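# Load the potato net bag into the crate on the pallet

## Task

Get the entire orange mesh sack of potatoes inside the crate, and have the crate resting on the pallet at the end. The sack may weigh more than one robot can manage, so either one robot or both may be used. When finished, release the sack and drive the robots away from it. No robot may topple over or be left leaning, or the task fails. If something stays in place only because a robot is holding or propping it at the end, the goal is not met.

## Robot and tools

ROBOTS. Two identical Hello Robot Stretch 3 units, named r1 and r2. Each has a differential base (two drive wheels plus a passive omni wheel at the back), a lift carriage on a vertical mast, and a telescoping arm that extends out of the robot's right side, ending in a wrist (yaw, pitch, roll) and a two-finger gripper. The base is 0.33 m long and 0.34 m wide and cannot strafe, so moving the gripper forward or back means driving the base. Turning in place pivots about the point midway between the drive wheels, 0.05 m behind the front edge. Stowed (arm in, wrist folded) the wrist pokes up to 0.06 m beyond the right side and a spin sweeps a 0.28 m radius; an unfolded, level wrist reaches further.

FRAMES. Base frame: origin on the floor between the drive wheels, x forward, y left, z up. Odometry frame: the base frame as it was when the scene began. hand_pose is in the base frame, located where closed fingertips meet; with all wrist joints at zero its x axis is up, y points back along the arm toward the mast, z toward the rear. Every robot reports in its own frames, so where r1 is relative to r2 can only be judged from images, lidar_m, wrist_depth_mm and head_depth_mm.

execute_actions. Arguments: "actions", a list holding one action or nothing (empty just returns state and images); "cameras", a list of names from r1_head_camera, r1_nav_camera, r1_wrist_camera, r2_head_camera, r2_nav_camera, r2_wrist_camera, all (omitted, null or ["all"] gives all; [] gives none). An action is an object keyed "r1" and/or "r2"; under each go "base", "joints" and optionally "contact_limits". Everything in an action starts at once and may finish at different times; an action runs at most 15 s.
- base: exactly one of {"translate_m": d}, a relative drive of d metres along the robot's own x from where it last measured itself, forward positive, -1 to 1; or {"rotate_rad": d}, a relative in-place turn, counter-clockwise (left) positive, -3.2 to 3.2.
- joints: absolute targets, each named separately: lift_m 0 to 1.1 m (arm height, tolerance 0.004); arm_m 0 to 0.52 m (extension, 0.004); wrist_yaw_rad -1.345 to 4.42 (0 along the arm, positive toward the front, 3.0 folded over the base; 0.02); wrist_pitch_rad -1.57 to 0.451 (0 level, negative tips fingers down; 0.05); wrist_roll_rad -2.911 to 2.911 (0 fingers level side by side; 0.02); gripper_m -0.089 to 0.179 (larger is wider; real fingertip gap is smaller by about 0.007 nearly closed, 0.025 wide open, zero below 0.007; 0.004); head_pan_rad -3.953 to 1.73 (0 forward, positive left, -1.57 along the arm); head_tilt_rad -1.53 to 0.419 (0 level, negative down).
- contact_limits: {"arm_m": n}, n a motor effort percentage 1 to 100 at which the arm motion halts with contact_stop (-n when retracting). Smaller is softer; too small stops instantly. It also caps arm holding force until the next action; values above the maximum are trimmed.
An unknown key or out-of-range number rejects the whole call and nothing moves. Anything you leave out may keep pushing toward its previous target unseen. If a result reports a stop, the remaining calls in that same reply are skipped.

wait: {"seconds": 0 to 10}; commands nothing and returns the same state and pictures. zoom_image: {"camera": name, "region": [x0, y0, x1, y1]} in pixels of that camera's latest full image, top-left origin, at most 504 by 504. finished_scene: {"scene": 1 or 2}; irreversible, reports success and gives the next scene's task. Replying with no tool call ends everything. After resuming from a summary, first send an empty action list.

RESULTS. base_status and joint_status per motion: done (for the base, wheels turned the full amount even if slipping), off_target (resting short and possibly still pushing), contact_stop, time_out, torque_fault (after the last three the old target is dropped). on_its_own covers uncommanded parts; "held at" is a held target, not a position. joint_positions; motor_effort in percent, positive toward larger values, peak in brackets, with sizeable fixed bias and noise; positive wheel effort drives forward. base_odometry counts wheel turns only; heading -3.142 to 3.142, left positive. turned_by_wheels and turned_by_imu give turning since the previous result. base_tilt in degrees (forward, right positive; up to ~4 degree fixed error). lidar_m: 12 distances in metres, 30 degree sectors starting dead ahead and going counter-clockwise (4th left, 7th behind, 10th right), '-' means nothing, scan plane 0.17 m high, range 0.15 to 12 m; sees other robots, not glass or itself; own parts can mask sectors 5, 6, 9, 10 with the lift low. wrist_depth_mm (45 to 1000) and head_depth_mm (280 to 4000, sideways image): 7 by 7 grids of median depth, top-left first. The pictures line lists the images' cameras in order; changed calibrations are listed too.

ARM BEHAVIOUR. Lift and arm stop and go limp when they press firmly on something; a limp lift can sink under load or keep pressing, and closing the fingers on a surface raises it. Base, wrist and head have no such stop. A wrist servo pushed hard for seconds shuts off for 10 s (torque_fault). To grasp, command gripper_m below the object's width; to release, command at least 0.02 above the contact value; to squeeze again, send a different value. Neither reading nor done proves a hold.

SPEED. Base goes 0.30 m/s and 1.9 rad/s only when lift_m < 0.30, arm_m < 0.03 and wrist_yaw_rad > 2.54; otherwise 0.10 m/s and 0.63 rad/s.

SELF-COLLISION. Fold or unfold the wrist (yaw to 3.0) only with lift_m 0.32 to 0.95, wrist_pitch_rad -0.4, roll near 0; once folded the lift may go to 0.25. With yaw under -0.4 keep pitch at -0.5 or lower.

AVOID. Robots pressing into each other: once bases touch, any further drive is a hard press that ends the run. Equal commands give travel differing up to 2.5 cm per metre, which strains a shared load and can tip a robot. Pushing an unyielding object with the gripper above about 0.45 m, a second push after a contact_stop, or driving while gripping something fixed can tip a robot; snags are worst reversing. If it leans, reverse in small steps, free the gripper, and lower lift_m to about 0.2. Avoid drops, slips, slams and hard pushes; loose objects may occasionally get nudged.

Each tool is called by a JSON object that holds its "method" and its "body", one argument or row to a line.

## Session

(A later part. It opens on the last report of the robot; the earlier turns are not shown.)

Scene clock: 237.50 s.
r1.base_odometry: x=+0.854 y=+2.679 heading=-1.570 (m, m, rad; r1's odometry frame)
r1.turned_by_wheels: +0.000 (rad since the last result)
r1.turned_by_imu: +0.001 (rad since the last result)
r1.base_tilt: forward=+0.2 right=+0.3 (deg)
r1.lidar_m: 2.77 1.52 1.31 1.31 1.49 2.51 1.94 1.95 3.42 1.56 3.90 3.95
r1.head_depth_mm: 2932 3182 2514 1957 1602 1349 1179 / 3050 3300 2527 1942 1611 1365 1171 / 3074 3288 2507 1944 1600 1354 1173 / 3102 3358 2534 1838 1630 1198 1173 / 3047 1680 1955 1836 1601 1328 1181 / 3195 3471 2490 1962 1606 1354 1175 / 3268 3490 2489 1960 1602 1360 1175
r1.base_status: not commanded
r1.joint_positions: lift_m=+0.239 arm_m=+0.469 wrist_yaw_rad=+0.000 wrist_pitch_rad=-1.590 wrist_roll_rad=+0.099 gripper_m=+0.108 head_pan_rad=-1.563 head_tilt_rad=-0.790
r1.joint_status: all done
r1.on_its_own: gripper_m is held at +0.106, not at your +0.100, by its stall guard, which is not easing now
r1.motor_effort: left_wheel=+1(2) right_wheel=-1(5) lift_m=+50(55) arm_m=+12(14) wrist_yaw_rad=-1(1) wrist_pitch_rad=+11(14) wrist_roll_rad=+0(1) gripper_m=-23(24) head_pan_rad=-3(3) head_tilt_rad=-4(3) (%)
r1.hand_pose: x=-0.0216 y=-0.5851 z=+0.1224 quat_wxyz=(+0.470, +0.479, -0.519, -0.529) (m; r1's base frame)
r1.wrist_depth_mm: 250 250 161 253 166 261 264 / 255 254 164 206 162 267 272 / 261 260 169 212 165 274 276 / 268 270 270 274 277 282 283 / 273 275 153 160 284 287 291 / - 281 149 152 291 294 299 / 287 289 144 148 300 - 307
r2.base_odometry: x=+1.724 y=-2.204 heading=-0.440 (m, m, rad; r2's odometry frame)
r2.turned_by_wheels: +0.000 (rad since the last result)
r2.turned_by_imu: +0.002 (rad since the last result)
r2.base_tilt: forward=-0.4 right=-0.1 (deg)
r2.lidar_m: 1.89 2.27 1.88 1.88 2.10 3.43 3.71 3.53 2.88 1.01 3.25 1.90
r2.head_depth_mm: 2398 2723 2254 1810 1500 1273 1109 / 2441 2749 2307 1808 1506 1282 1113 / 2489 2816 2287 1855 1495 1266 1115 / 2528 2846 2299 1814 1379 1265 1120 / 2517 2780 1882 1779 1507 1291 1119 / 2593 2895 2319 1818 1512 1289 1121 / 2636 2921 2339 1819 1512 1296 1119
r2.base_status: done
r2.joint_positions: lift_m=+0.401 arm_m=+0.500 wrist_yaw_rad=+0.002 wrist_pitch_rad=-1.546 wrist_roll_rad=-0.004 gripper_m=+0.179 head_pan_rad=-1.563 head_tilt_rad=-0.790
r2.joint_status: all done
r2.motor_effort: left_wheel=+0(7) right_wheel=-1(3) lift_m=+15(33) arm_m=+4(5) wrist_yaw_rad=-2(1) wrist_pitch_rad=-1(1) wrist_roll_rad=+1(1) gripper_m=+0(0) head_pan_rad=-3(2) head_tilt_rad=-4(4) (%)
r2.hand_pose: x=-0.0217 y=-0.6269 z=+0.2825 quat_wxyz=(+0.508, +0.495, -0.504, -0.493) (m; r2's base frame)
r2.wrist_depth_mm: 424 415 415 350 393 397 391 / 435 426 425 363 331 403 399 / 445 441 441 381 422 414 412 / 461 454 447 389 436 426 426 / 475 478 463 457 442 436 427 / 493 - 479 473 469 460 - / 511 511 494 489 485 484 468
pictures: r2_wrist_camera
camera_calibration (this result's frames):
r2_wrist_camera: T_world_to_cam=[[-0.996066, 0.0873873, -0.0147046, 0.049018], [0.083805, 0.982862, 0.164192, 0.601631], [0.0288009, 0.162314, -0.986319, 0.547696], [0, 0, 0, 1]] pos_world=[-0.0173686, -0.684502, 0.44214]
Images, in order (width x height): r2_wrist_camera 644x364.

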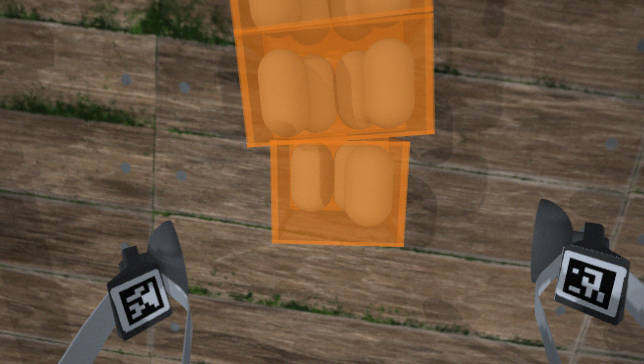

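{"method": "execute_actions", "body": {
  "actions": [
    {"r2":{"joints":{"arm_m":0.515,"lift_m":0.22}}}
  ],
  "cameras": ["r2_wrist_camera"]
}}

{"method": "execute_actions", "body": {
  "actions": [
    {"r2":{"joints":{"gripper_m":0.098}},"r1":{"joints":{"gripper_m":0.098}}}
  ],
  "cameras": []
}}

{"method": "execute_actions", "body": {
  "actions": [
    {"r1":{"joints":{"lift_m":0.68}},"r2":{"joints":{"lift_m":0.68}}}
  ],
  "cameras": ["r1_head_camera","r2_head_camera"]
}}

Scene clock: 244.03 s.
r1.base_odometry: x=+0.854 y=+2.679 heading=-1.570 (m, m, rad; r1's odometry frame)
r1.turned_by_wheels: +0.000 (rad since the last result)
r1.turned_by_imu: +0.001 (rad since the last result)
r1.base_tilt: forward=+0.1 right=+0.3 (deg)
r1.lidar_m: 2.77 1.52 1.31 1.31 1.49 2.51 1.94 1.95 3.41 1.56 3.89 3.94
r1.head_depth_mm: 2990 3226 2497 1938 1602 1359 1182 / 3013 3275 2481 1948 1604 1355 1178 / 3086 3285 2522 1969 1592 1348 1179 / 3102 3314 2494 1848 1555 1200 1179 / 3089 3306 1892 1833 1596 1330 1174 / 3171 3404 2524 1965 1606 1362 1180 / 3259 3525 2522 1968 1595 1351 1177
r1.base_status: not commanded
r1.joint_positions: lift_m=+0.239 arm_m=+0.469 wrist_yaw_rad=+0.000 wrist_pitch_rad=-1.590 wrist_roll_rad=+0.099 gripper_m=+0.108 head_pan_rad=-1.563 head_tilt_rad=-0.790
r1.joint_status: not commanded
r1.on_its_own: gripper_m is held at +0.106, not at your +0.100, by its stall guard, which is not easing now
r1.motor_effort: left_wheel=+1(1) right_wheel=-1(1) lift_m=+48(49) arm_m=+12(12) wrist_yaw_rad=-1(1) wrist_pitch_rad=+11(11) wrist_roll_rad=+0(0) gripper_m=-22(23) head_pan_rad=-3(3) head_tilt_rad=-3(3) (%)
r1.hand_pose: x=-0.0216 y=-0.5851 z=+0.1224 quat_wxyz=(+0.470, +0.479, -0.519, -0.529) (m; r1's base frame)
r1.wrist_depth_mm: 250 249 162 254 166 260 265 / 255 255 164 206 162 267 271 / 261 260 170 212 164 273 276 / 267 271 270 274 278 281 282 / 271 275 154 159 285 289 291 / - 284 149 152 291 295 296 / 289 288 145 148 299 - 307
r2.base_odometry: x=+1.724 y=-2.204 heading=-0.440 (m, m, rad; r2's odometry frame)
r2.turned_by_wheels: +0.000 (rad since the last result)
r2.turned_by_imu: +0.001 (rad since the last result)
r2.base_tilt: forward=-0.3 right=-0.1 (deg)
r2.lidar_m: 1.88 2.27 1.89 1.89 2.10 3.44 3.70 3.53 2.88 1.01 3.26 1.89
r2.head_depth_mm: 2377 2689 2271 1792 1494 1271 1111 / 2439 2796 2289 1807 1493 1270 1114 / 2478 2829 2288 1812 1518 1274 1120 / 2519 2838 2297 1720 1399 1257 1118 / 2490 2756 1876 1772 1505 1291 1125 / 2574 2863 2315 1832 1509 1291 1125 / 2630 2913 2338 1843 1513 1295 1124
r2.base_status: not commanded
r2.joint_positions: lift_m=+0.221 arm_m=+0.515 wrist_yaw_rad=+0.002 wrist_pitch_rad=-1.546 wrist_roll_rad=-0.004 gripper_m=+0.179 head_pan_rad=-1.563 head_tilt_rad=-0.790
r2.joint_status: all done
r2.motor_effort: left_wheel=+0(1) right_wheel=-1(1) lift_m=+15(15) arm_m=+4(7) wrist_yaw_rad=-2(1) wrist_pitch_rad=-1(1) wrist_roll_rad=+1(1) gripper_m=+0(0) head_pan_rad=-3(2) head_tilt_rad=-4(4) (%)
r2.hand_pose: x=-0.0217 y=-0.6419 z=+0.1025 quat_wxyz=(+0.508, +0.495, -0.504, -0.493) (m; r2's base frame)
r2.wrist_depth_mm: 253 248 151 211 149 231 232 / 262 257 152 195 152 239 240 / 268 264 159 202 162 245 244 / 274 271 269 226 259 256 255 / 284 284 276 215 159 265 260 / 295 - 286 226 160 273 - / 304 303 295 291 171 283 278
pictures: r2_wrist_camera
camera_calibration (this result's frames):
r2_wrist_camera: T_world_to_cam=[[-0.996066, 0.0873883, -0.0146987, 0.0476803], [0.083805, 0.982851, 0.164257, 0.645896], [0.0288008, 0.162379, -0.986308, 0.372632], [0, 0, 0, 1]] pos_world=[-0.0173686, -0.699494, 0.262137]
Images, in order (width x height): r2_wrist_camera 644x364.

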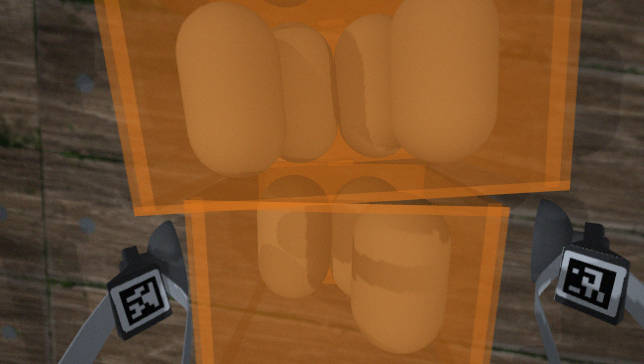

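Scene clock: 245.33 s.
r1.base_odometry: x=+0.854 y=+2.679 heading=-1.570 (m, m, rad; r1's odometry frame)
r1.turned_by_wheels: +0.000 (rad since the last result)
r1.turned_by_imu: +0.000 (rad since the last result)
r1.base_tilt: forward=+0.2 right=+0.3 (deg)
r1.lidar_m: 2.76 1.52 1.31 1.31 1.49 2.51 1.94 1.96 3.42 1.57 3.88 3.92
r1.head_depth_mm: 2978 3198 2508 1962 1604 1354 1177 / 2991 3261 2543 1944 1594 1357 1177 / 3056 3336 2510 1948 1598 1363 1180 / 3107 3310 2494 1842 1509 1200 1169 / 3125 3291 1898 1833 1603 1323 1175 / 3215 3449 2514 1969 1594 1357 1182 / 3310 3490 2516 1950 1594 1353 1176
r1.base_status: not commanded
r1.joint_positions: lift_m=+0.239 arm_m=+0.469 wrist_yaw_rad=+0.000 wrist_pitch_rad=-1.589 wrist_roll_rad=+0.099 gripper_m=+0.103 head_pan_rad=-1.563 head_tilt_rad=-0.790
r1.joint_status: gripper_m off_target (ended at +0.103, target +0.098)
r1.motor_effort: left_wheel=+2(1) right_wheel=-1(1) lift_m=+48(49) arm_m=+9(12) wrist_yaw_rad=-1(1) wrist_pitch_rad=+11(11) wrist_roll_rad=+0(0) gripper_m=-25(72) head_pan_rad=-3(3) head_tilt_rad=-3(4) (%)
r1.hand_pose: x=-0.0216 y=-0.5854 z=+0.1224 quat_wxyz=(+0.470, +0.479, -0.519, -0.529) (m; r1's base frame)
r1.wrist_depth_mm: 249 250 162 253 164 260 264 / 255 255 164 207 162 269 270 / 260 261 170 213 165 274 277 / 267 269 269 274 278 280 284 / 272 275 153 159 285 288 289 / - 281 148 152 290 295 299 / 287 287 145 148 300 - 305
r2.base_odometry: x=+1.724 y=-2.204 heading=-0.440 (m, m, rad; r2's odometry frame)
r2.turned_by_wheels: +0.000 (rad since the last result)
r2.turned_by_imu: +0.001 (rad since the last result)
r2.base_tilt: forward=-0.4 right=+0.0 (deg)
r2.lidar_m: 1.88 2.28 1.89 1.88 2.11 3.42 3.70 3.53 2.88 1.01 3.26 1.89
r2.head_depth_mm: 2388 2683 2288 1808 1497 1268 1116 / 2452 2789 2295 1805 1499 1282 1119 / 2497 2801 2286 1818 1536 1266 1112 / 2520 2825 2300 1724 1414 1251 1117 / 2495 2780 1883 1771 1513 1290 1120 / 2581 2867 2303 1832 1516 1287 1121 / 2654 2927 2333 1840 1524 1297 1124
r2.base_status: not commanded
r2.joint_positions: lift_m=+0.220 arm_m=+0.515 wrist_yaw_rad=+0.002 wrist_pitch_rad=-1.552 wrist_roll_rad=-0.004 gripper_m=+0.099 head_pan_rad=-1.563 head_tilt_rad=-0.790
r2.joint_status: all done
r2.motor_effort: left_wheel=+7(7) right_wheel=-7(7) lift_m=+19(18) arm_m=+4(4) wrist_yaw_rad=-2(1) wrist_pitch_rad=+1(1) wrist_roll_rad=+1(1) gripper_m=-22(100) head_pan_rad=-2(2) head_tilt_rad=-4(4) (%)
r2.hand_pose: x=-0.0217 y=-0.6402 z=+0.1025 quat_wxyz=(+0.506, +0.497, -0.503, -0.494) (m; r2's base frame)
r2.wrist_depth_mm: 250 248 151 215 148 231 227 / 258 255 152 194 154 237 236 / 265 260 157 202 165 246 245 / 276 272 265 223 258 255 250 / 285 283 275 213 160 266 262 / 293 296 288 223 160 275 269 / 307 300 298 292 169 285 282
pictures: none
No camera images: the call's "cameras" was empty. Leave "cameras" out to get every camera's image.

Scene clock: 250.33 s.
r1.base_odometry: x=+0.854 y=+2.679 heading=-1.570 (m, m, rad; r1's odometry frame)
r1.turned_by_wheels: +0.000 (rad since the last result)
r1.turned_by_imu: +0.001 (rad since the last result)
r1.base_tilt: forward=+0.2 right=+0.3 (deg)
r1.lidar_m: 2.75 1.52 1.31 1.31 1.49 2.51 1.94 1.95 3.41 1.55 3.90 3.94
r1.head_depth_mm: 2948 3245 2471 1932 1593 1380 1204 / 3015 3269 2487 1958 1632 - 1148 / 3045 3280 2591 1872 1557 1352 1180 / 3099 3323 2403 - 916 1347 1179 / 1490 1236 2023 1833 1504 1362 1181 / 3151 3466 2504 1946 1600 1359 1177 / 3303 3510 2522 1949 1608 1360 1180
r1.base_status: not commanded
r1.joint_positions: lift_m=+0.679 arm_m=+0.470 wrist_yaw_rad=+0.000 wrist_pitch_rad=-1.521 wrist_roll_rad=+0.099 gripper_m=+0.109 head_pan_rad=-1.563 head_tilt_rad=-0.790
r1.joint_status: all done
r1.on_its_own: gripper_m is held at +0.108, not at your +0.098, by its stall guard, which is not easing now
r1.motor_effort: left_wheel=+3(3) right_wheel=-3(3) lift_m=+59(63) arm_m=+3(10) wrist_yaw_rad=+0(1) wrist_pitch_rad=-8(11) wrist_roll_rad=+0(1) gripper_m=-22(25) head_pan_rad=-3(3) head_tilt_rad=-3(3) (%)
r1.hand_pose: x=-0.0216 y=-0.6033 z=+0.5606 quat_wxyz=(+0.486, +0.463, -0.536, -0.511) (m; r1's base frame)
r1.wrist_depth_mm: 674 678 220 267 239 719 729 / 685 693 192 256 204 726 730 / 698 694 191 238 194 732 741 / 701 706 198 238 723 748 756 / 710 722 158 165 747 754 756 / - 734 153 159 753 769 777 / 731 735 153 155 768 - 794
r2.base_odometry: x=+1.724 y=-2.204 heading=-0.440 (m, m, rad; r2's odometry frame)
r2.turned_by_wheels: +0.000 (rad since the last result)
r2.turned_by_imu: +0.001 (rad since the last result)
r2.base_tilt: forward=-0.3 right=+0.0 (deg)
r2.lidar_m: 1.89 2.28 1.89 1.88 2.10 3.43 3.70 3.53 2.89 1.57 3.25 1.89
r2.head_depth_mm: 2417 2717 2272 1810 1494 1303 - / 2479 2761 2282 1854 - - 1118 / 2504 2830 2448 1822 1503 1284 1116 / 2511 2787 1940 1111 1024 1287 1117 / 1467 1576 1960 1805 1515 1284 1120 / 2553 2884 2313 1818 1510 1292 1126 / 2658 2887 2313 1829 1507 1289 1124
r2.base_status: not commanded
r2.joint_positions: lift_m=+0.679 arm_m=+0.515 wrist_yaw_rad=+0.002 wrist_pitch_rad=-1.523 wrist_roll_rad=-0.010 gripper_m=+0.105 head_pan_rad=-1.563 head_tilt_rad=-0.790
r2.joint_status: all done
r2.on_its_own: gripper_m is held at +0.104, not at your +0.098, by its stall guard, which is not easing now
r2.motor_effort: left_wheel=+3(6) right_wheel=-2(6) lift_m=+52(52) arm_m=+2(4) wrist_yaw_rad=-2(2) wrist_pitch_rad=-8(10) wrist_roll_rad=+3(3) gripper_m=-20(23) head_pan_rad=-2(2) head_tilt_rad=-4(4) (%)
r2.hand_pose: x=-0.0217 y=-0.6480 z=+0.5605 quat_wxyz=(+0.515, +0.491, -0.508, -0.485) (m; r2's base frame)
r2.wrist_depth_mm: 663 678 228 249 210 636 641 / 697 687 668 273 190 659 651 / 709 709 195 235 186 667 667 / 766 748 724 240 246 692 679 / 759 766 724 226 168 706 695 / 779 772 753 219 162 736 729 / 812 801 784 790 161 761 733
pictures: r1_head_camera (sideways: a quarter turn clockwise sets it upright), r2_head_camera (sideways: a quarter turn clockwise sets it upright)
camera_calibration (this result's frames):
r1_head_camera: T_world_to_cam=[[0.0418915, 0.655065, -0.75441, 1.00058], [0.998283, -0.0583923, 0.00473056, -0.0100215], [-0.0409529, -0.753313, -0.656386, 0.812333], [0, 0, 0, 1]] pos_world=[0.00135614, -0.0440867, 1.2881]
r2_head_camera: T_world_to_cam=[[0.0576306, 0.708292, -0.703563, 0.932575], [0.998239, -0.050803, 0.0306238, -0.0467515], [-0.0140525, -0.704089, -0.709972, 0.884146], [0, 0, 0, 1]] pos_world=[0.00534883, -0.0403922, 1.28528]
Images, in order (width x height): r1_head_camera 896x504, r2_head_camera 896x504.

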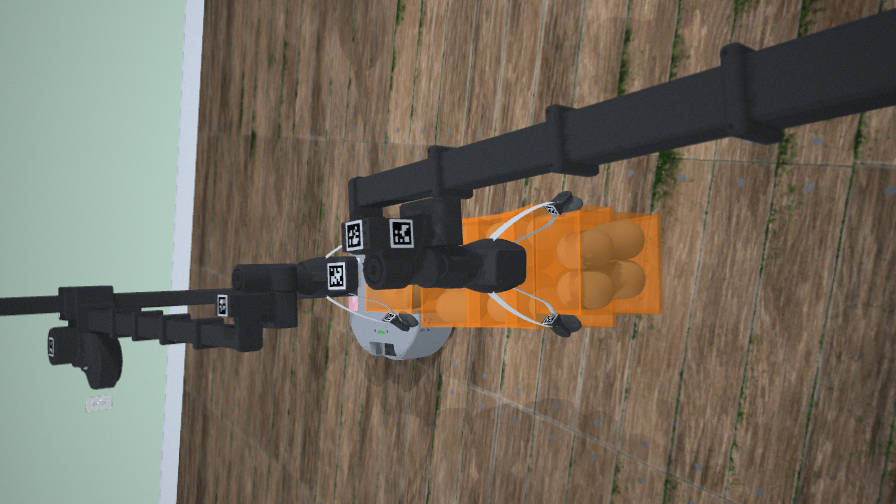

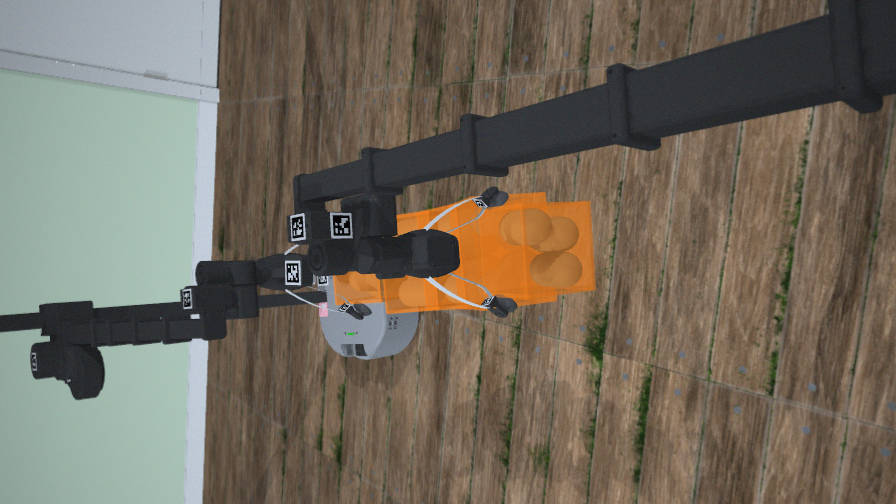

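{"method": "execute_actions", "body": {
  "actions": [
    {"r1":{"base":{"translate_m":-0.6},"joints":{"lift_m":0.76}},"r2":{"base":{"translate_m":0.6},"joints":{"lift_m":0.76}}}
  ],
  "cameras": ["r1_head_camera"]
}}

Scene clock: 259.93 s.
r1.base_odometry: x=+0.853 y=+3.279 heading=-1.570 (m, m, rad; r1's odometry frame)
r1.turned_by_wheels: +0.000 (rad since the last result)
r1.turned_by_imu: +0.003 (rad since the last result)
r1.base_tilt: forward=+0.0 right=+0.4 (deg)
r1.lidar_m: 3.03 1.70 1.45 1.44 1.65 2.79 4.14 1.37 3.26 1.53 3.75 4.52
r1.head_depth_mm: 2845 3113 2512 1968 1618 - - / 2891 3176 2512 2009 - 1318 1183 / 2953 3185 2662 1885 1549 1364 1173 / 2975 3170 - 1059 845 1362 1180 / 1402 907 2379 1767 1530 1353 1177 / 3026 3308 2506 1938 1606 1352 1177 / 3118 3375 2499 1969 1604 1356 1178
r1.base_status: done
r1.joint_positions: lift_m=+0.759 arm_m=+0.470 wrist_yaw_rad=+0.000 wrist_pitch_rad=-1.544 wrist_roll_rad=+0.099 gripper_m=+0.109 head_pan_rad=-1.563 head_tilt_rad=-0.790
r1.joint_status: all done
r1.on_its_own: gripper_m is held at +0.108, not at your +0.098, by its stall guard, which is not easing now
r1.motor_effort: left_wheel=+3(4) right_wheel=-2(7) lift_m=+60(62) arm_m=+3(3) wrist_yaw_rad=-1(1) wrist_pitch_rad=-2(8) wrist_roll_rad=+0(0) gripper_m=-22(22) head_pan_rad=-3(3) head_tilt_rad=-4(4) (%)
r1.hand_pose: x=-0.0216 y=-0.5976 z=+0.6409 quat_wxyz=(+0.481, +0.468, -0.531, -0.517) (m; r1's base frame)
r1.wrist_depth_mm: 750 751 225 261 237 777 791 / 758 764 198 778 213 810 796 / 760 767 193 243 200 821 820 / 794 793 199 244 820 822 824 / 796 804 162 169 836 827 856 / - 826 154 161 844 853 859 / 828 843 149 154 851 - 877
r2.base_odometry: x=+2.267 y=-2.459 heading=-0.440 (m, m, rad; r2's odometry frame)
r2.turned_by_wheels: +0.000 (rad since the last result)
r2.turned_by_imu: +0.000 (rad since the last result)
r2.base_tilt: forward=-0.2 right=-0.1 (deg)
r2.lidar_m: 4.06 2.14 1.78 1.77 1.98 3.18 4.30 3.66 3.03 1.55 3.36 1.31
r2.head_depth_mm: 2510 2807 2255 1799 1527 - - / 2553 2833 2286 - - 1249 1112 / 2600 2854 2149 1759 1495 1282 1114 / 2628 2856 - 1042 1431 1283 1116 / 1343 965 1943 1773 1508 1287 1121 / 2683 2955 2328 1839 1508 1294 1117 / 2727 3011 2346 1847 1513 1290 1124
r2.base_status: done
r2.joint_positions: lift_m=+0.759 arm_m=+0.515 wrist_yaw_rad=+0.002 wrist_pitch_rad=-1.540 wrist_roll_rad=-0.010 gripper_m=+0.105 head_pan_rad=-1.563 head_tilt_rad=-0.790
r2.joint_status: all done
r2.on_its_own: gripper_m is held at +0.104, not at your +0.098, by its stall guard, which is not easing now
r2.motor_effort: left_wheel=+3(10) right_wheel=-3(4) lift_m=+52(52) arm_m=+3(2) wrist_yaw_rad=-2(2) wrist_pitch_rad=-3(9) wrist_roll_rad=+3(3) gripper_m=-20(20) head_pan_rad=-3(2) head_tilt_rad=-4(4) (%)
r2.hand_pose: x=-0.0217 y=-0.6436 z=+0.6407 quat_wxyz=(+0.511, +0.495, -0.504, -0.490) (m; r2's base frame)
r2.wrist_depth_mm: 752 739 227 251 217 686 707 / 774 781 768 740 194 722 711 / 799 804 201 240 187 735 729 / 817 825 811 240 236 763 773 / 841 842 822 228 169 792 774 / 923 891 842 220 163 842 789 / 907 907 887 553 162 826 842
pictures: r1_head_camera (sideways: a quarter turn clockwise sets it upright)
camera_calibration (this result's frames):
r1_head_camera: T_world_to_cam=[[0.0418931, 0.655065, -0.75441, 1.00058], [0.998282, -0.0583948, 0.00473057, -0.0100216], [-0.0409548, -0.753313, -0.656386, 0.812333], [0, 0, 0, 1]] pos_world=[0.00135603, -0.0440867, 1.2881]
Images, in order (width x height): r1_head_camera 896x504.

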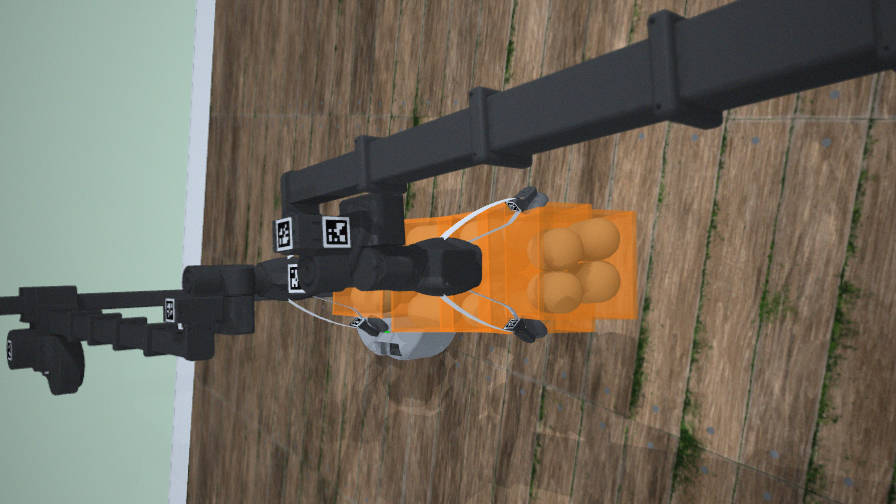

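{"method": "execute_actions", "body": {
  "actions": [
    {"r1":{"base":{"translate_m":-0.6}},"r2":{"base":{"translate_m":0.6},"joints":{"arm_m":0.495}}}
  ],
  "cameras": ["r1_nav_camera","r2_nav_camera"]
}}

Scene clock: 270.47 s.
r1.base_odometry: x=+0.853 y=+3.879 heading=-1.570 (m, m, rad; r1's odometry frame)
r1.turned_by_wheels: +0.000 (rad since the last result)
r1.turned_by_imu: -0.001 (rad since the last result)
r1.base_tilt: forward=+0.0 right=+0.3 (deg)
r1.lidar_m: 3.33 1.86 1.59 1.59 1.81 3.03 3.57 0.82 0.96 1.51 3.57 5.08
r1.head_depth_mm: 2740 3013 2499 1935 1598 - - / 2750 3089 2495 1980 - 1324 1164 / 2816 3074 2731 1891 1592 1346 1174 / 2812 3118 - 1829 1603 1356 1176 / 1381 898 2379 1830 1599 1357 1170 / 2863 3198 2524 1952 1601 1362 1175 / 2996 3270 2493 1949 1602 1360 1183
r1.base_status: done
r1.joint_positions: lift_m=+0.760 arm_m=+0.470 wrist_yaw_rad=+0.000 wrist_pitch_rad=-1.546 wrist_roll_rad=+0.099 gripper_m=+0.108 head_pan_rad=-1.564 head_tilt_rad=-0.793
r1.joint_status: not commanded
r1.on_its_own: gripper_m is held at +0.108, not at your +0.098, by its stall guard, which is not easing now
r1.motor_effort: left_wheel=+1(13) right_wheel=+0(13) lift_m=+44(60) arm_m=+0(3) wrist_yaw_rad=+0(2) wrist_pitch_rad=-1(24) wrist_roll_rad=+0(2) gripper_m=+0(22) head_pan_rad=-3(2) head_tilt_rad=-3(4) (%)
r1.hand_pose: x=-0.0216 y=-0.5971 z=+0.6416 quat_wxyz=(+0.481, +0.469, -0.530, -0.518) (m; r1's base frame)
r1.wrist_depth_mm: 749 755 776 777 791 790 784 / 739 761 770 787 794 807 799 / 739 779 792 794 813 824 775 / 770 802 803 819 823 828 819 / 770 809 820 826 836 834 718 / 821 - 845 827 857 859 738 / 828 832 846 854 864 879 745
r2.base_odometry: x=+2.810 y=-2.715 heading=-0.440 (m, m, rad; r2's odometry frame)
r2.turned_by_wheels: +0.000 (rad since the last result)
r2.turned_by_imu: +0.004 (rad since the last result)
r2.base_tilt: forward=-0.2 right=-0.1 (deg)
r2.lidar_m: 3.81 2.00 1.66 1.66 1.85 2.99 4.89 3.78 3.14 1.52 0.89 0.78
r2.head_depth_mm: 2605 2885 2260 1750 1450 - - / 2667 2932 2279 1925 - 1268 1115 / 2679 2971 2135 1801 1507 1286 1112 / 2739 2927 - 1757 1502 1274 1118 / 1342 977 1934 1783 1510 1287 1121 / 2779 3029 2328 1835 1505 1295 1119 / 2833 3084 2335 1848 1519 1293 1129
r2.base_status: done
r2.joint_positions: lift_m=+0.759 arm_m=+0.495 wrist_yaw_rad=+0.001 wrist_pitch_rad=-1.545 wrist_roll_rad=-0.007 gripper_m=+0.104 head_pan_rad=-1.563 head_tilt_rad=-0.791
r2.joint_status: all done
r2.on_its_own: gripper_m is held at +0.104, not at your +0.098, by its stall guard, which is not easing now
r2.motor_effort: left_wheel=-1(9) right_wheel=+0(7) lift_m=+40(52) arm_m=-3(4) wrist_yaw_rad=-1(1) wrist_pitch_rad=-1(4) wrist_roll_rad=+2(3) gripper_m=-1(20) head_pan_rad=-2(3) head_tilt_rad=-4(4) (%)
r2.hand_pose: x=-0.0217 y=-0.6226 z=+0.6414 quat_wxyz=(+0.508, +0.496, -0.504, -0.492) (m; r2's base frame)
r2.wrist_depth_mm: 738 733 739 732 705 695 666 / 682 776 755 744 724 736 698 / 705 792 784 766 763 764 736 / 687 796 797 767 781 783 776 / 728 843 822 808 816 799 774 / 775 857 861 847 841 817 805 / 894 890 862 866 - 854 831
pictures: r1_nav_camera (sideways: a quarter turn counterclockwise sets it upright), r2_nav_camera (sideways: a quarter turn counterclockwise sets it upright)
camera_calibration (this result's frames):
r1_nav_camera: T_world_to_cam=[[-0.0475871, -0.762363, 0.645398, -0.798078], [-0.998296, 0.0144582, -0.0565289, 0.130269], [0.0337643, -0.646988, -0.761752, 0.940769], [0, 0, 0, 1]] pos_world=[0.0603049, -0.00164217, 1.23907]
r2_nav_camera: T_world_to_cam=[[-0.0218402, -0.677102, 0.735565, -0.904823], [-0.999621, 0.0271358, -0.00470147, 0.0603125], [-0.0167768, -0.735388, -0.677438, 0.844631], [0, 0, 0, 1]] pos_world=[0.0546983, 0.00683805, 1.23802]
Images, in order (width x height): r1_nav_camera 672x504, r2_nav_camera 672x504.

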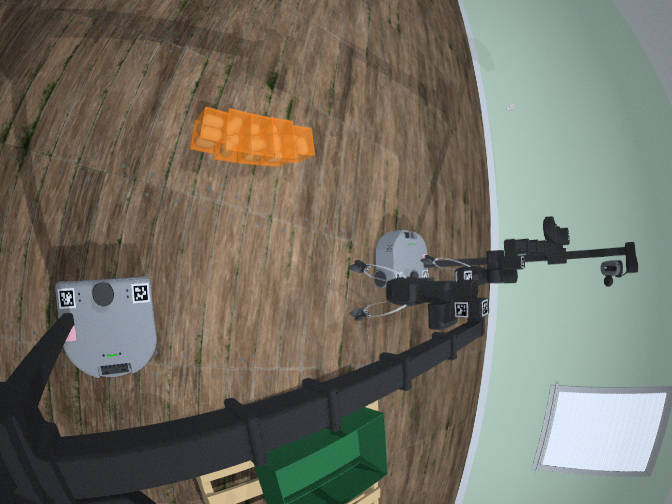

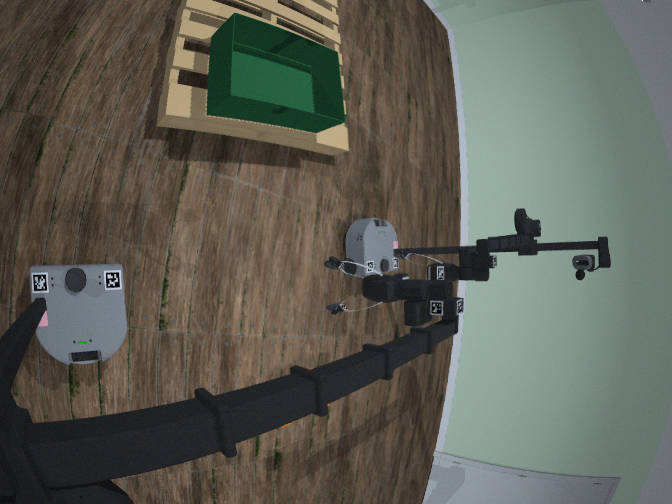

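{"method": "execute_actions", "body": {
  "actions": [
    {"r1":{"joints":{"arm_m":0.1,"gripper_m":0.179,"head_pan_rad":-1.1,"wrist_roll_rad":0}},"r2":{"joints":{"arm_m":0.1,"gripper_m":0.179,"head_pan_rad":-2.0}}}
  ],
  "cameras": ["r1_head_camera","r2_head_camera"]
}}

Scene clock: 278.10 s.
r1.base_odometry: x=+0.853 y=+3.879 heading=-1.570 (m, m, rad; r1's odometry frame)
r1.turned_by_wheels: +0.000 (rad since the last result)
r1.turned_by_imu: +0.001 (rad since the last result)
r1.base_tilt: forward=+0.0 right=+0.4 (deg)
r1.lidar_m: 3.34 1.86 1.59 1.59 1.81 3.01 3.56 0.82 0.96 1.51 3.58 5.08
r1.head_depth_mm: 2809 3080 2388 1779 1605 - - / 2987 3265 2515 1839 1595 1380 - / 3232 3378 2483 1944 1582 1353 1167 / 3468 3464 2483 1941 1602 1354 1178 / 3784 3494 2494 1950 1565 1352 1175 / - 3445 2497 1953 1563 1328 1174 / - 3439 2485 1951 1608 1275 1179
r1.base_status: not commanded
r1.joint_positions: lift_m=+0.760 arm_m=+0.100 wrist_yaw_rad=+0.000 wrist_pitch_rad=-1.546 wrist_roll_rad=+0.003 gripper_m=+0.179 head_pan_rad=-1.107 head_tilt_rad=-0.793
r1.joint_status: all done
r1.motor_effort: left_wheel=+0(0) right_wheel=+0(0) lift_m=+43(42) arm_m=-5(4) wrist_yaw_rad=+0(0) wrist_pitch_rad=-1(1) wrist_roll_rad=-2(3) gripper_m=+0(96) head_pan_rad=+4(30) head_tilt_rad=-2(2) (%)
r1.hand_pose: x=-0.0216 y=-0.2275 z=+0.6416 quat_wxyz=(+0.505, +0.493, -0.506, -0.495) (m; r1's base frame)
r1.wrist_depth_mm: 722 753 779 774 787 801 797 / 755 768 778 781 801 803 801 / 779 791 785 803 802 816 815 / 792 789 803 809 814 831 810 / 786 799 804 - 835 846 859 / - 822 833 - 845 853 879 / 828 839 843 - 861 - 889
r2.base_odometry: x=+2.810 y=-2.715 heading=-0.440 (m, m, rad; r2's odometry frame)
r2.turned_by_wheels: +0.000 (rad since the last result)
r2.turned_by_imu: +0.001 (rad since the last result)
r2.base_tilt: forward=-0.2 right=-0.1 (deg)
r2.lidar_m: 3.78 2.00 1.66 1.65 1.84 2.98 4.89 3.79 3.14 1.52 0.90 0.78
r2.head_depth_mm: 3107 3081 2287 1801 1491 1274 1150 / 2979 3076 2276 1805 1499 1337 - / 2930 3149 2294 1809 1503 - 1096 / 2813 3054 2301 1762 - 1235 1116 / 2745 3015 2301 1825 - - 1098 / 2648 2933 2311 1833 1574 1266 1122 / 2596 2861 2327 1726 1524 1296 1123
r2.base_status: not commanded
r2.joint_positions: lift_m=+0.759 arm_m=+0.100 wrist_yaw_rad=+0.001 wrist_pitch_rad=-1.546 wrist_roll_rad=-0.007 gripper_m=+0.179 head_pan_rad=-1.993 head_tilt_rad=-0.791
r2.joint_status: all done
r2.motor_effort: left_wheel=+0(0) right_wheel=+0(1) lift_m=+39(40) arm_m=-3(5) wrist_yaw_rad=-1(1) wrist_pitch_rad=-1(1) wrist_roll_rad=+2(2) gripper_m=+1(87) head_pan_rad=-2(23) head_tilt_rad=-4(4) (%)
r2.hand_pose: x=-0.0217 y=-0.2275 z=+0.6414 quat_wxyz=(+0.508, +0.496, -0.504, -0.492) (m; r2's base frame)
r2.wrist_depth_mm: 719 756 750 723 726 711 683 / 666 789 766 762 745 713 731 / 748 790 778 771 761 753 724 / 803 829 783 801 790 751 774 / 842 842 828 826 - 787 765 / 856 - 831 851 - 805 - / 910 884 895 885 857 849 811
pictures: r1_head_camera (sideways: a quarter turn clockwise sets it upright), r2_head_camera (sideways: a quarter turn clockwise sets it upright)
camera_calibration (this result's frames):
r1_head_camera: T_world_to_cam=[[-0.251736, 0.608046, -0.752933, 1.00044], [0.921919, 0.387355, 0.0045816, -0.00936179], [0.294439, -0.69299, -0.658081, 0.812492], [0, 0, 0, 1]] pos_world=[0.0212494, -0.0416401, 1.28799]
r2_head_camera: T_world_to_cam=[[0.34771, 0.620204, -0.703168, 0.930289], [0.886255, -0.462186, 0.0305911, -0.0460258], [-0.306021, -0.633823, -0.710366, 0.886439], [0, 0, 0, 1]] pos_world=[-0.0114114, -0.0363964, 1.28525]
Images, in order (width x height): r1_head_camera 896x504, r2_head_camera 896x504.

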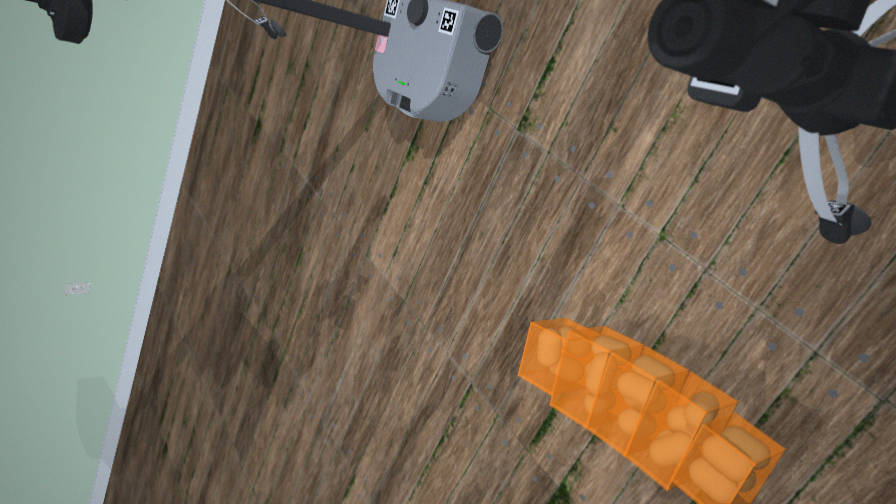

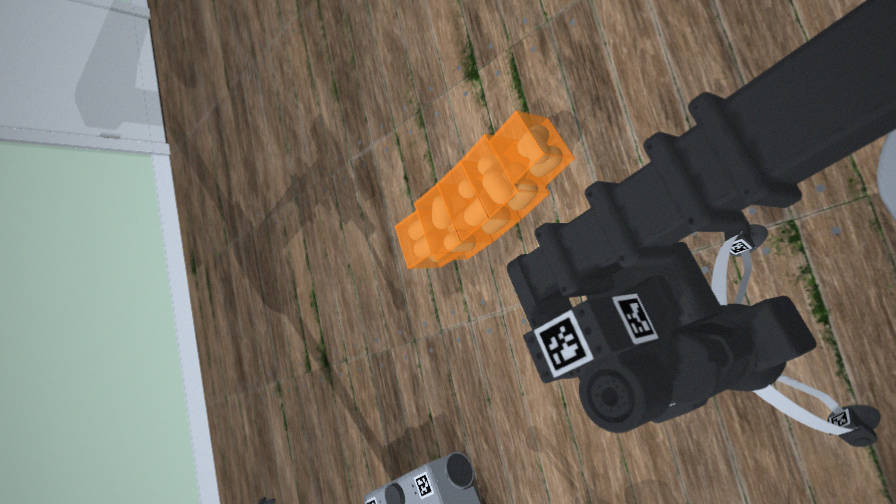

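{"method": "execute_actions", "body": {
  "actions": [
    {"r1":{"base":{"translate_m":0.62},"joints":{"arm_m":0.28,"lift_m":0.45,"head_pan_rad":-1.57}},"r2":{"base":{"translate_m":-0.6},"joints":{"lift_m":0.5,"head_pan_rad":-1.57}}}
  ],
  "cameras": ["r1_wrist_camera","r1_head_camera"]
}}

Scene clock: 290.17 s.
r1.base_odometry: x=+0.853 y=+3.259 heading=-1.570 (m, m, rad; r1's odometry frame)
r1.turned_by_wheels: +0.000 (rad since the last result)
r1.turned_by_imu: +0.004 (rad since the last result)
r1.base_tilt: forward=+0.1 right=+0.2 (deg)
r1.lidar_m: 3.01 1.69 1.44 1.44 1.64 2.78 4.17 1.38 3.29 1.53 3.73 4.49
r1.head_depth_mm: 2820 3132 2518 1949 1605 1353 1170 / 2891 3152 2471 1946 1601 1357 1187 / 2988 3197 2495 1956 1595 - 1160 / 3003 3197 2228 1860 1617 - 1115 / 2943 1582 2475 1857 1597 1351 1164 / 3057 3261 2525 1949 1598 1351 1176 / 3104 3402 2482 1951 1600 1356 1176
r1.base_status: done
r1.joint_positions: lift_m=+0.450 arm_m=+0.280 wrist_yaw_rad=+0.000 wrist_pitch_rad=-1.547 wrist_roll_rad=+0.003 gripper_m=+0.179 head_pan_rad=-1.563 head_tilt_rad=-0.793
r1.joint_status: all done
r1.motor_effort: left_wheel=+0(4) right_wheel=+0(4) lift_m=+22(36) arm_m=+5(1) wrist_yaw_rad=-1(0) wrist_pitch_rad=-1(1) wrist_roll_rad=-2(2) gripper_m=+0(0) head_pan_rad=-3(29) head_tilt_rad=-2(3) (%)
r1.hand_pose: x=-0.0216 y=-0.4067 z=+0.3324 quat_wxyz=(+0.505, +0.493, -0.506, -0.495) (m; r1's base frame)
r1.wrist_depth_mm: 451 460 464 404 471 480 482 / 463 465 469 422 480 487 498 / 469 473 480 395 489 499 501 / 475 480 488 383 498 505 512 / - 490 493 499 508 515 522 / - 494 503 512 519 522 532 / 502 504 510 521 531 - 540
r2.base_odometry: x=+2.267 y=-2.459 heading=-0.439 (m, m, rad; r2's odometry frame)
r2.turned_by_wheels: +0.000 (rad since the last result)
r2.turned_by_imu: -0.002 (rad since the last result)
r2.base_tilt: forward=-0.4 right=-0.1 (deg)
r2.lidar_m: 4.07 2.14 1.78 1.77 1.96 3.16 4.30 3.67 3.04 1.55 3.37 1.31
r2.head_depth_mm: 2521 2799 2287 1812 1493 1270 1112 / 2556 2772 2273 1804 1500 1302 - / 2565 2849 2307 1821 1500 1333 1079 / 2577 2933 2143 1825 1435 1312 1073 / 2587 1721 1954 1779 1515 1287 1122 / 2682 2944 2311 1839 1513 1291 1124 / 2726 3025 2341 1834 1519 1289 1122
r2.base_status: done
r2.joint_positions: lift_m=+0.501 arm_m=+0.100 wrist_yaw_rad=+0.001 wrist_pitch_rad=-1.546 wrist_roll_rad=-0.007 gripper_m=+0.179 head_pan_rad=-1.577 head_tilt_rad=-0.791
r2.joint_status: all done
r2.motor_effort: left_wheel=+0(7) right_wheel=+0(3) lift_m=+16(34) arm_m=-3(3) wrist_yaw_rad=-2(1) wrist_pitch_rad=-1(1) wrist_roll_rad=+2(2) gripper_m=+0(0) head_pan_rad=+4(25) head_tilt_rad=-4(4) (%)
r2.hand_pose: x=-0.0217 y=-0.2275 z=+0.3825 quat_wxyz=(+0.508, +0.496, -0.504, -0.492) (m; r2's base frame)
r2.wrist_depth_mm: 519 504 495 490 492 480 475 / 531 531 520 518 499 498 502 / 551 544 531 526 527 505 506 / 563 556 553 547 531 521 524 / 586 578 571 - - 537 529 / 604 - 582 577 - - - / 630 628 612 591 - - 567
pictures: r1_head_camera (sideways: a quarter turn clockwise sets it upright), r1_wrist_camera
camera_calibration (this result's frames):
r1_head_camera: T_world_to_cam=[[0.0418425, 0.656765, -0.752933, 0.998651], [0.998286, -0.0583484, 0.0045816, -0.00982762], [-0.0409234, -0.751834, -0.658081, 0.814537], [0, 0, 0, 1]] pos_world=[0.0013583, -0.0440558, 1.28799]
r1_wrist_camera: T_world_to_cam=[[-0.988724, -0.138656, 0.0565679, -0.112567], [-0.130233, 0.982622, 0.132265, 0.394605], [-0.0739242, 0.123407, -0.989599, 0.538844], [0, 0, 0, 1]] pos_world=[-0.0200733, -0.469852, 0.487414]
Images, in order (width x height): r1_head_camera 896x504, r1_wrist_camera 644x364.

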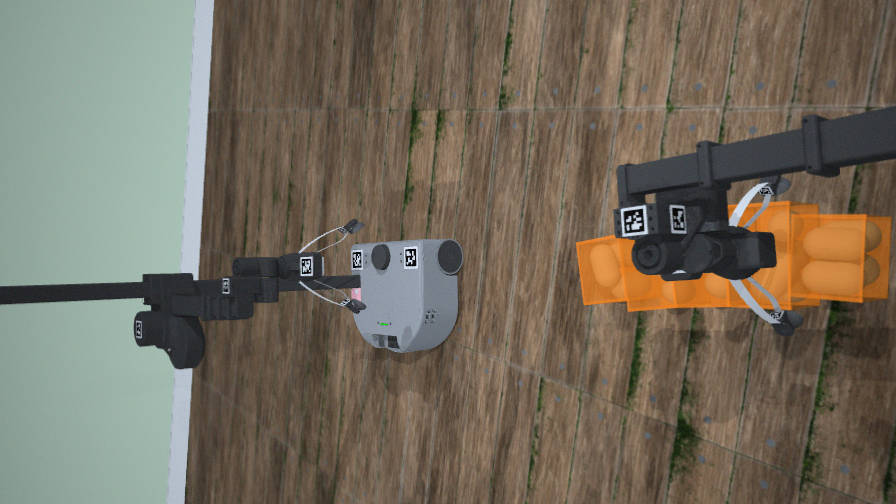

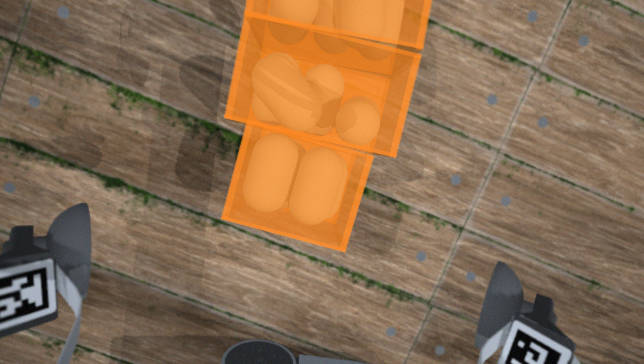

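{"method": "execute_actions", "body": {
  "actions": [
    {"r1":{"joints":{"wrist_roll_rad":0.25,"lift_m":0.3,"arm_m":0.29}}}
  ],
  "cameras": ["r1_wrist_camera"]
}}

Scene clock: 294.43 s.
r1.base_odometry: x=+0.853 y=+3.259 heading=-1.570 (m, m, rad; r1's odometry frame)
r1.turned_by_wheels: +0.000 (rad since the last result)
r1.turned_by_imu: +0.000 (rad since the last result)
r1.base_tilt: forward=+0.1 right=+0.3 (deg)
r1.lidar_m: 3.01 1.69 1.44 1.44 1.64 2.77 4.17 1.39 3.27 1.54 3.73 4.49
r1.head_depth_mm: 2845 3124 2479 1957 1592 1351 1183 / 2886 3142 2500 1944 1591 1361 1174 / 2943 3246 2493 1936 1588 1398 1163 / 2965 3158 2223 1846 1603 1333 1096 / 2998 1585 2496 1863 1593 1348 1173 / 3086 3359 2488 1945 1600 1358 1181 / 3134 3344 2481 1962 1583 1357 1182
r1.base_status: not commanded
r1.joint_positions: lift_m=+0.300 arm_m=+0.290 wrist_yaw_rad=+0.000 wrist_pitch_rad=-1.547 wrist_roll_rad=+0.245 gripper_m=+0.179 head_pan_rad=-1.563 head_tilt_rad=-0.793
r1.joint_status: all done
r1.motor_effort: left_wheel=+0(0) right_wheel=+0(0) lift_m=+22(23) arm_m=+5(5) wrist_yaw_rad=-2(1) wrist_pitch_rad=-1(1) wrist_roll_rad=+2(3) gripper_m=+1(0) head_pan_rad=-2(3) head_tilt_rad=-2(2) (%)
r1.hand_pose: x=-0.0217 y=-0.4166 z=+0.1824 quat_wxyz=(+0.440, +0.430, -0.564, -0.551) (m; r1's base frame)
r1.wrist_depth_mm: 315 317 317 323 323 328 330 / 320 323 216 266 329 332 337 / 325 328 275 278 338 342 341 / 330 330 230 232 343 346 350 / - 337 229 232 348 351 353 / - 344 350 351 356 355 360 / 346 351 354 358 361 - 368
r2.base_odometry: x=+2.267 y=-2.459 heading=-0.439 (m, m, rad; r2's odometry frame)
r2.turned_by_wheels: +0.000 (rad since the last result)
r2.turned_by_imu: +0.001 (rad since the last result)
r2.base_tilt: forward=-0.2 right=+0.0 (deg)
r2.lidar_m: 4.07 2.14 1.78 1.77 1.96 3.20 4.29 3.67 3.04 1.55 3.36 1.31
r2.head_depth_mm: 2518 2803 2294 1807 1494 1276 1117 / 2556 2851 2299 1807 1499 1301 - / 2593 2836 2295 1812 1500 1340 1078 / 2598 2898 2292 1724 1436 1304 1077 / 2609 2831 1888 1770 1506 1288 1117 / 2685 2951 2319 1825 1504 1293 1121 / 2714 3007 2336 1834 1513 1292 1122
r2.base_status: not commanded
r2.joint_positions: lift_m=+0.501 arm_m=+0.100 wrist_yaw_rad=+0.001 wrist_pitch_rad=-1.546 wrist_roll_rad=-0.007 gripper_m=+0.179 head_pan_rad=-1.577 head_tilt_rad=-0.791
r2.joint_status: not commanded
r2.motor_effort: left_wheel=+1(1) right_wheel=+0(0) lift_m=+15(15) arm_m=-3(3) wrist_yaw_rad=-2(1) wrist_pitch_rad=-1(1) wrist_roll_rad=+2(2) gripper_m=-1(0) head_pan_rad=+3(3) head_tilt_rad=-4(4) (%)
r2.hand_pose: x=-0.0217 y=-0.2275 z=+0.3825 quat_wxyz=(+0.508, +0.496, -0.504, -0.492) (m; r2's base frame)
r2.wrist_depth_mm: 523 508 495 501 488 482 476 / 535 525 510 519 505 499 483 / 548 537 532 533 520 507 506 / 565 550 545 542 527 530 518 / 582 583 569 - - 534 523 / 600 - 584 582 - - - / 626 618 606 600 - - 573
pictures: r1_wrist_camera
camera_calibration (this result's frames):
r1_wrist_camera: T_world_to_cam=[[-0.993374, 0.103031, 0.0509142, -0.00386111], [0.108956, 0.985232, 0.132088, 0.430505], [-0.0365532, 0.13676, -0.98993, 0.398064], [0, 0, 0, 1]] pos_world=[-0.0361912, -0.478189, 0.337388]
Images, in order (width x height): r1_wrist_camera 644x364.

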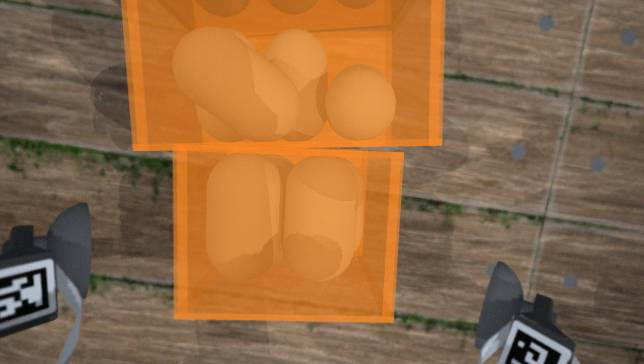

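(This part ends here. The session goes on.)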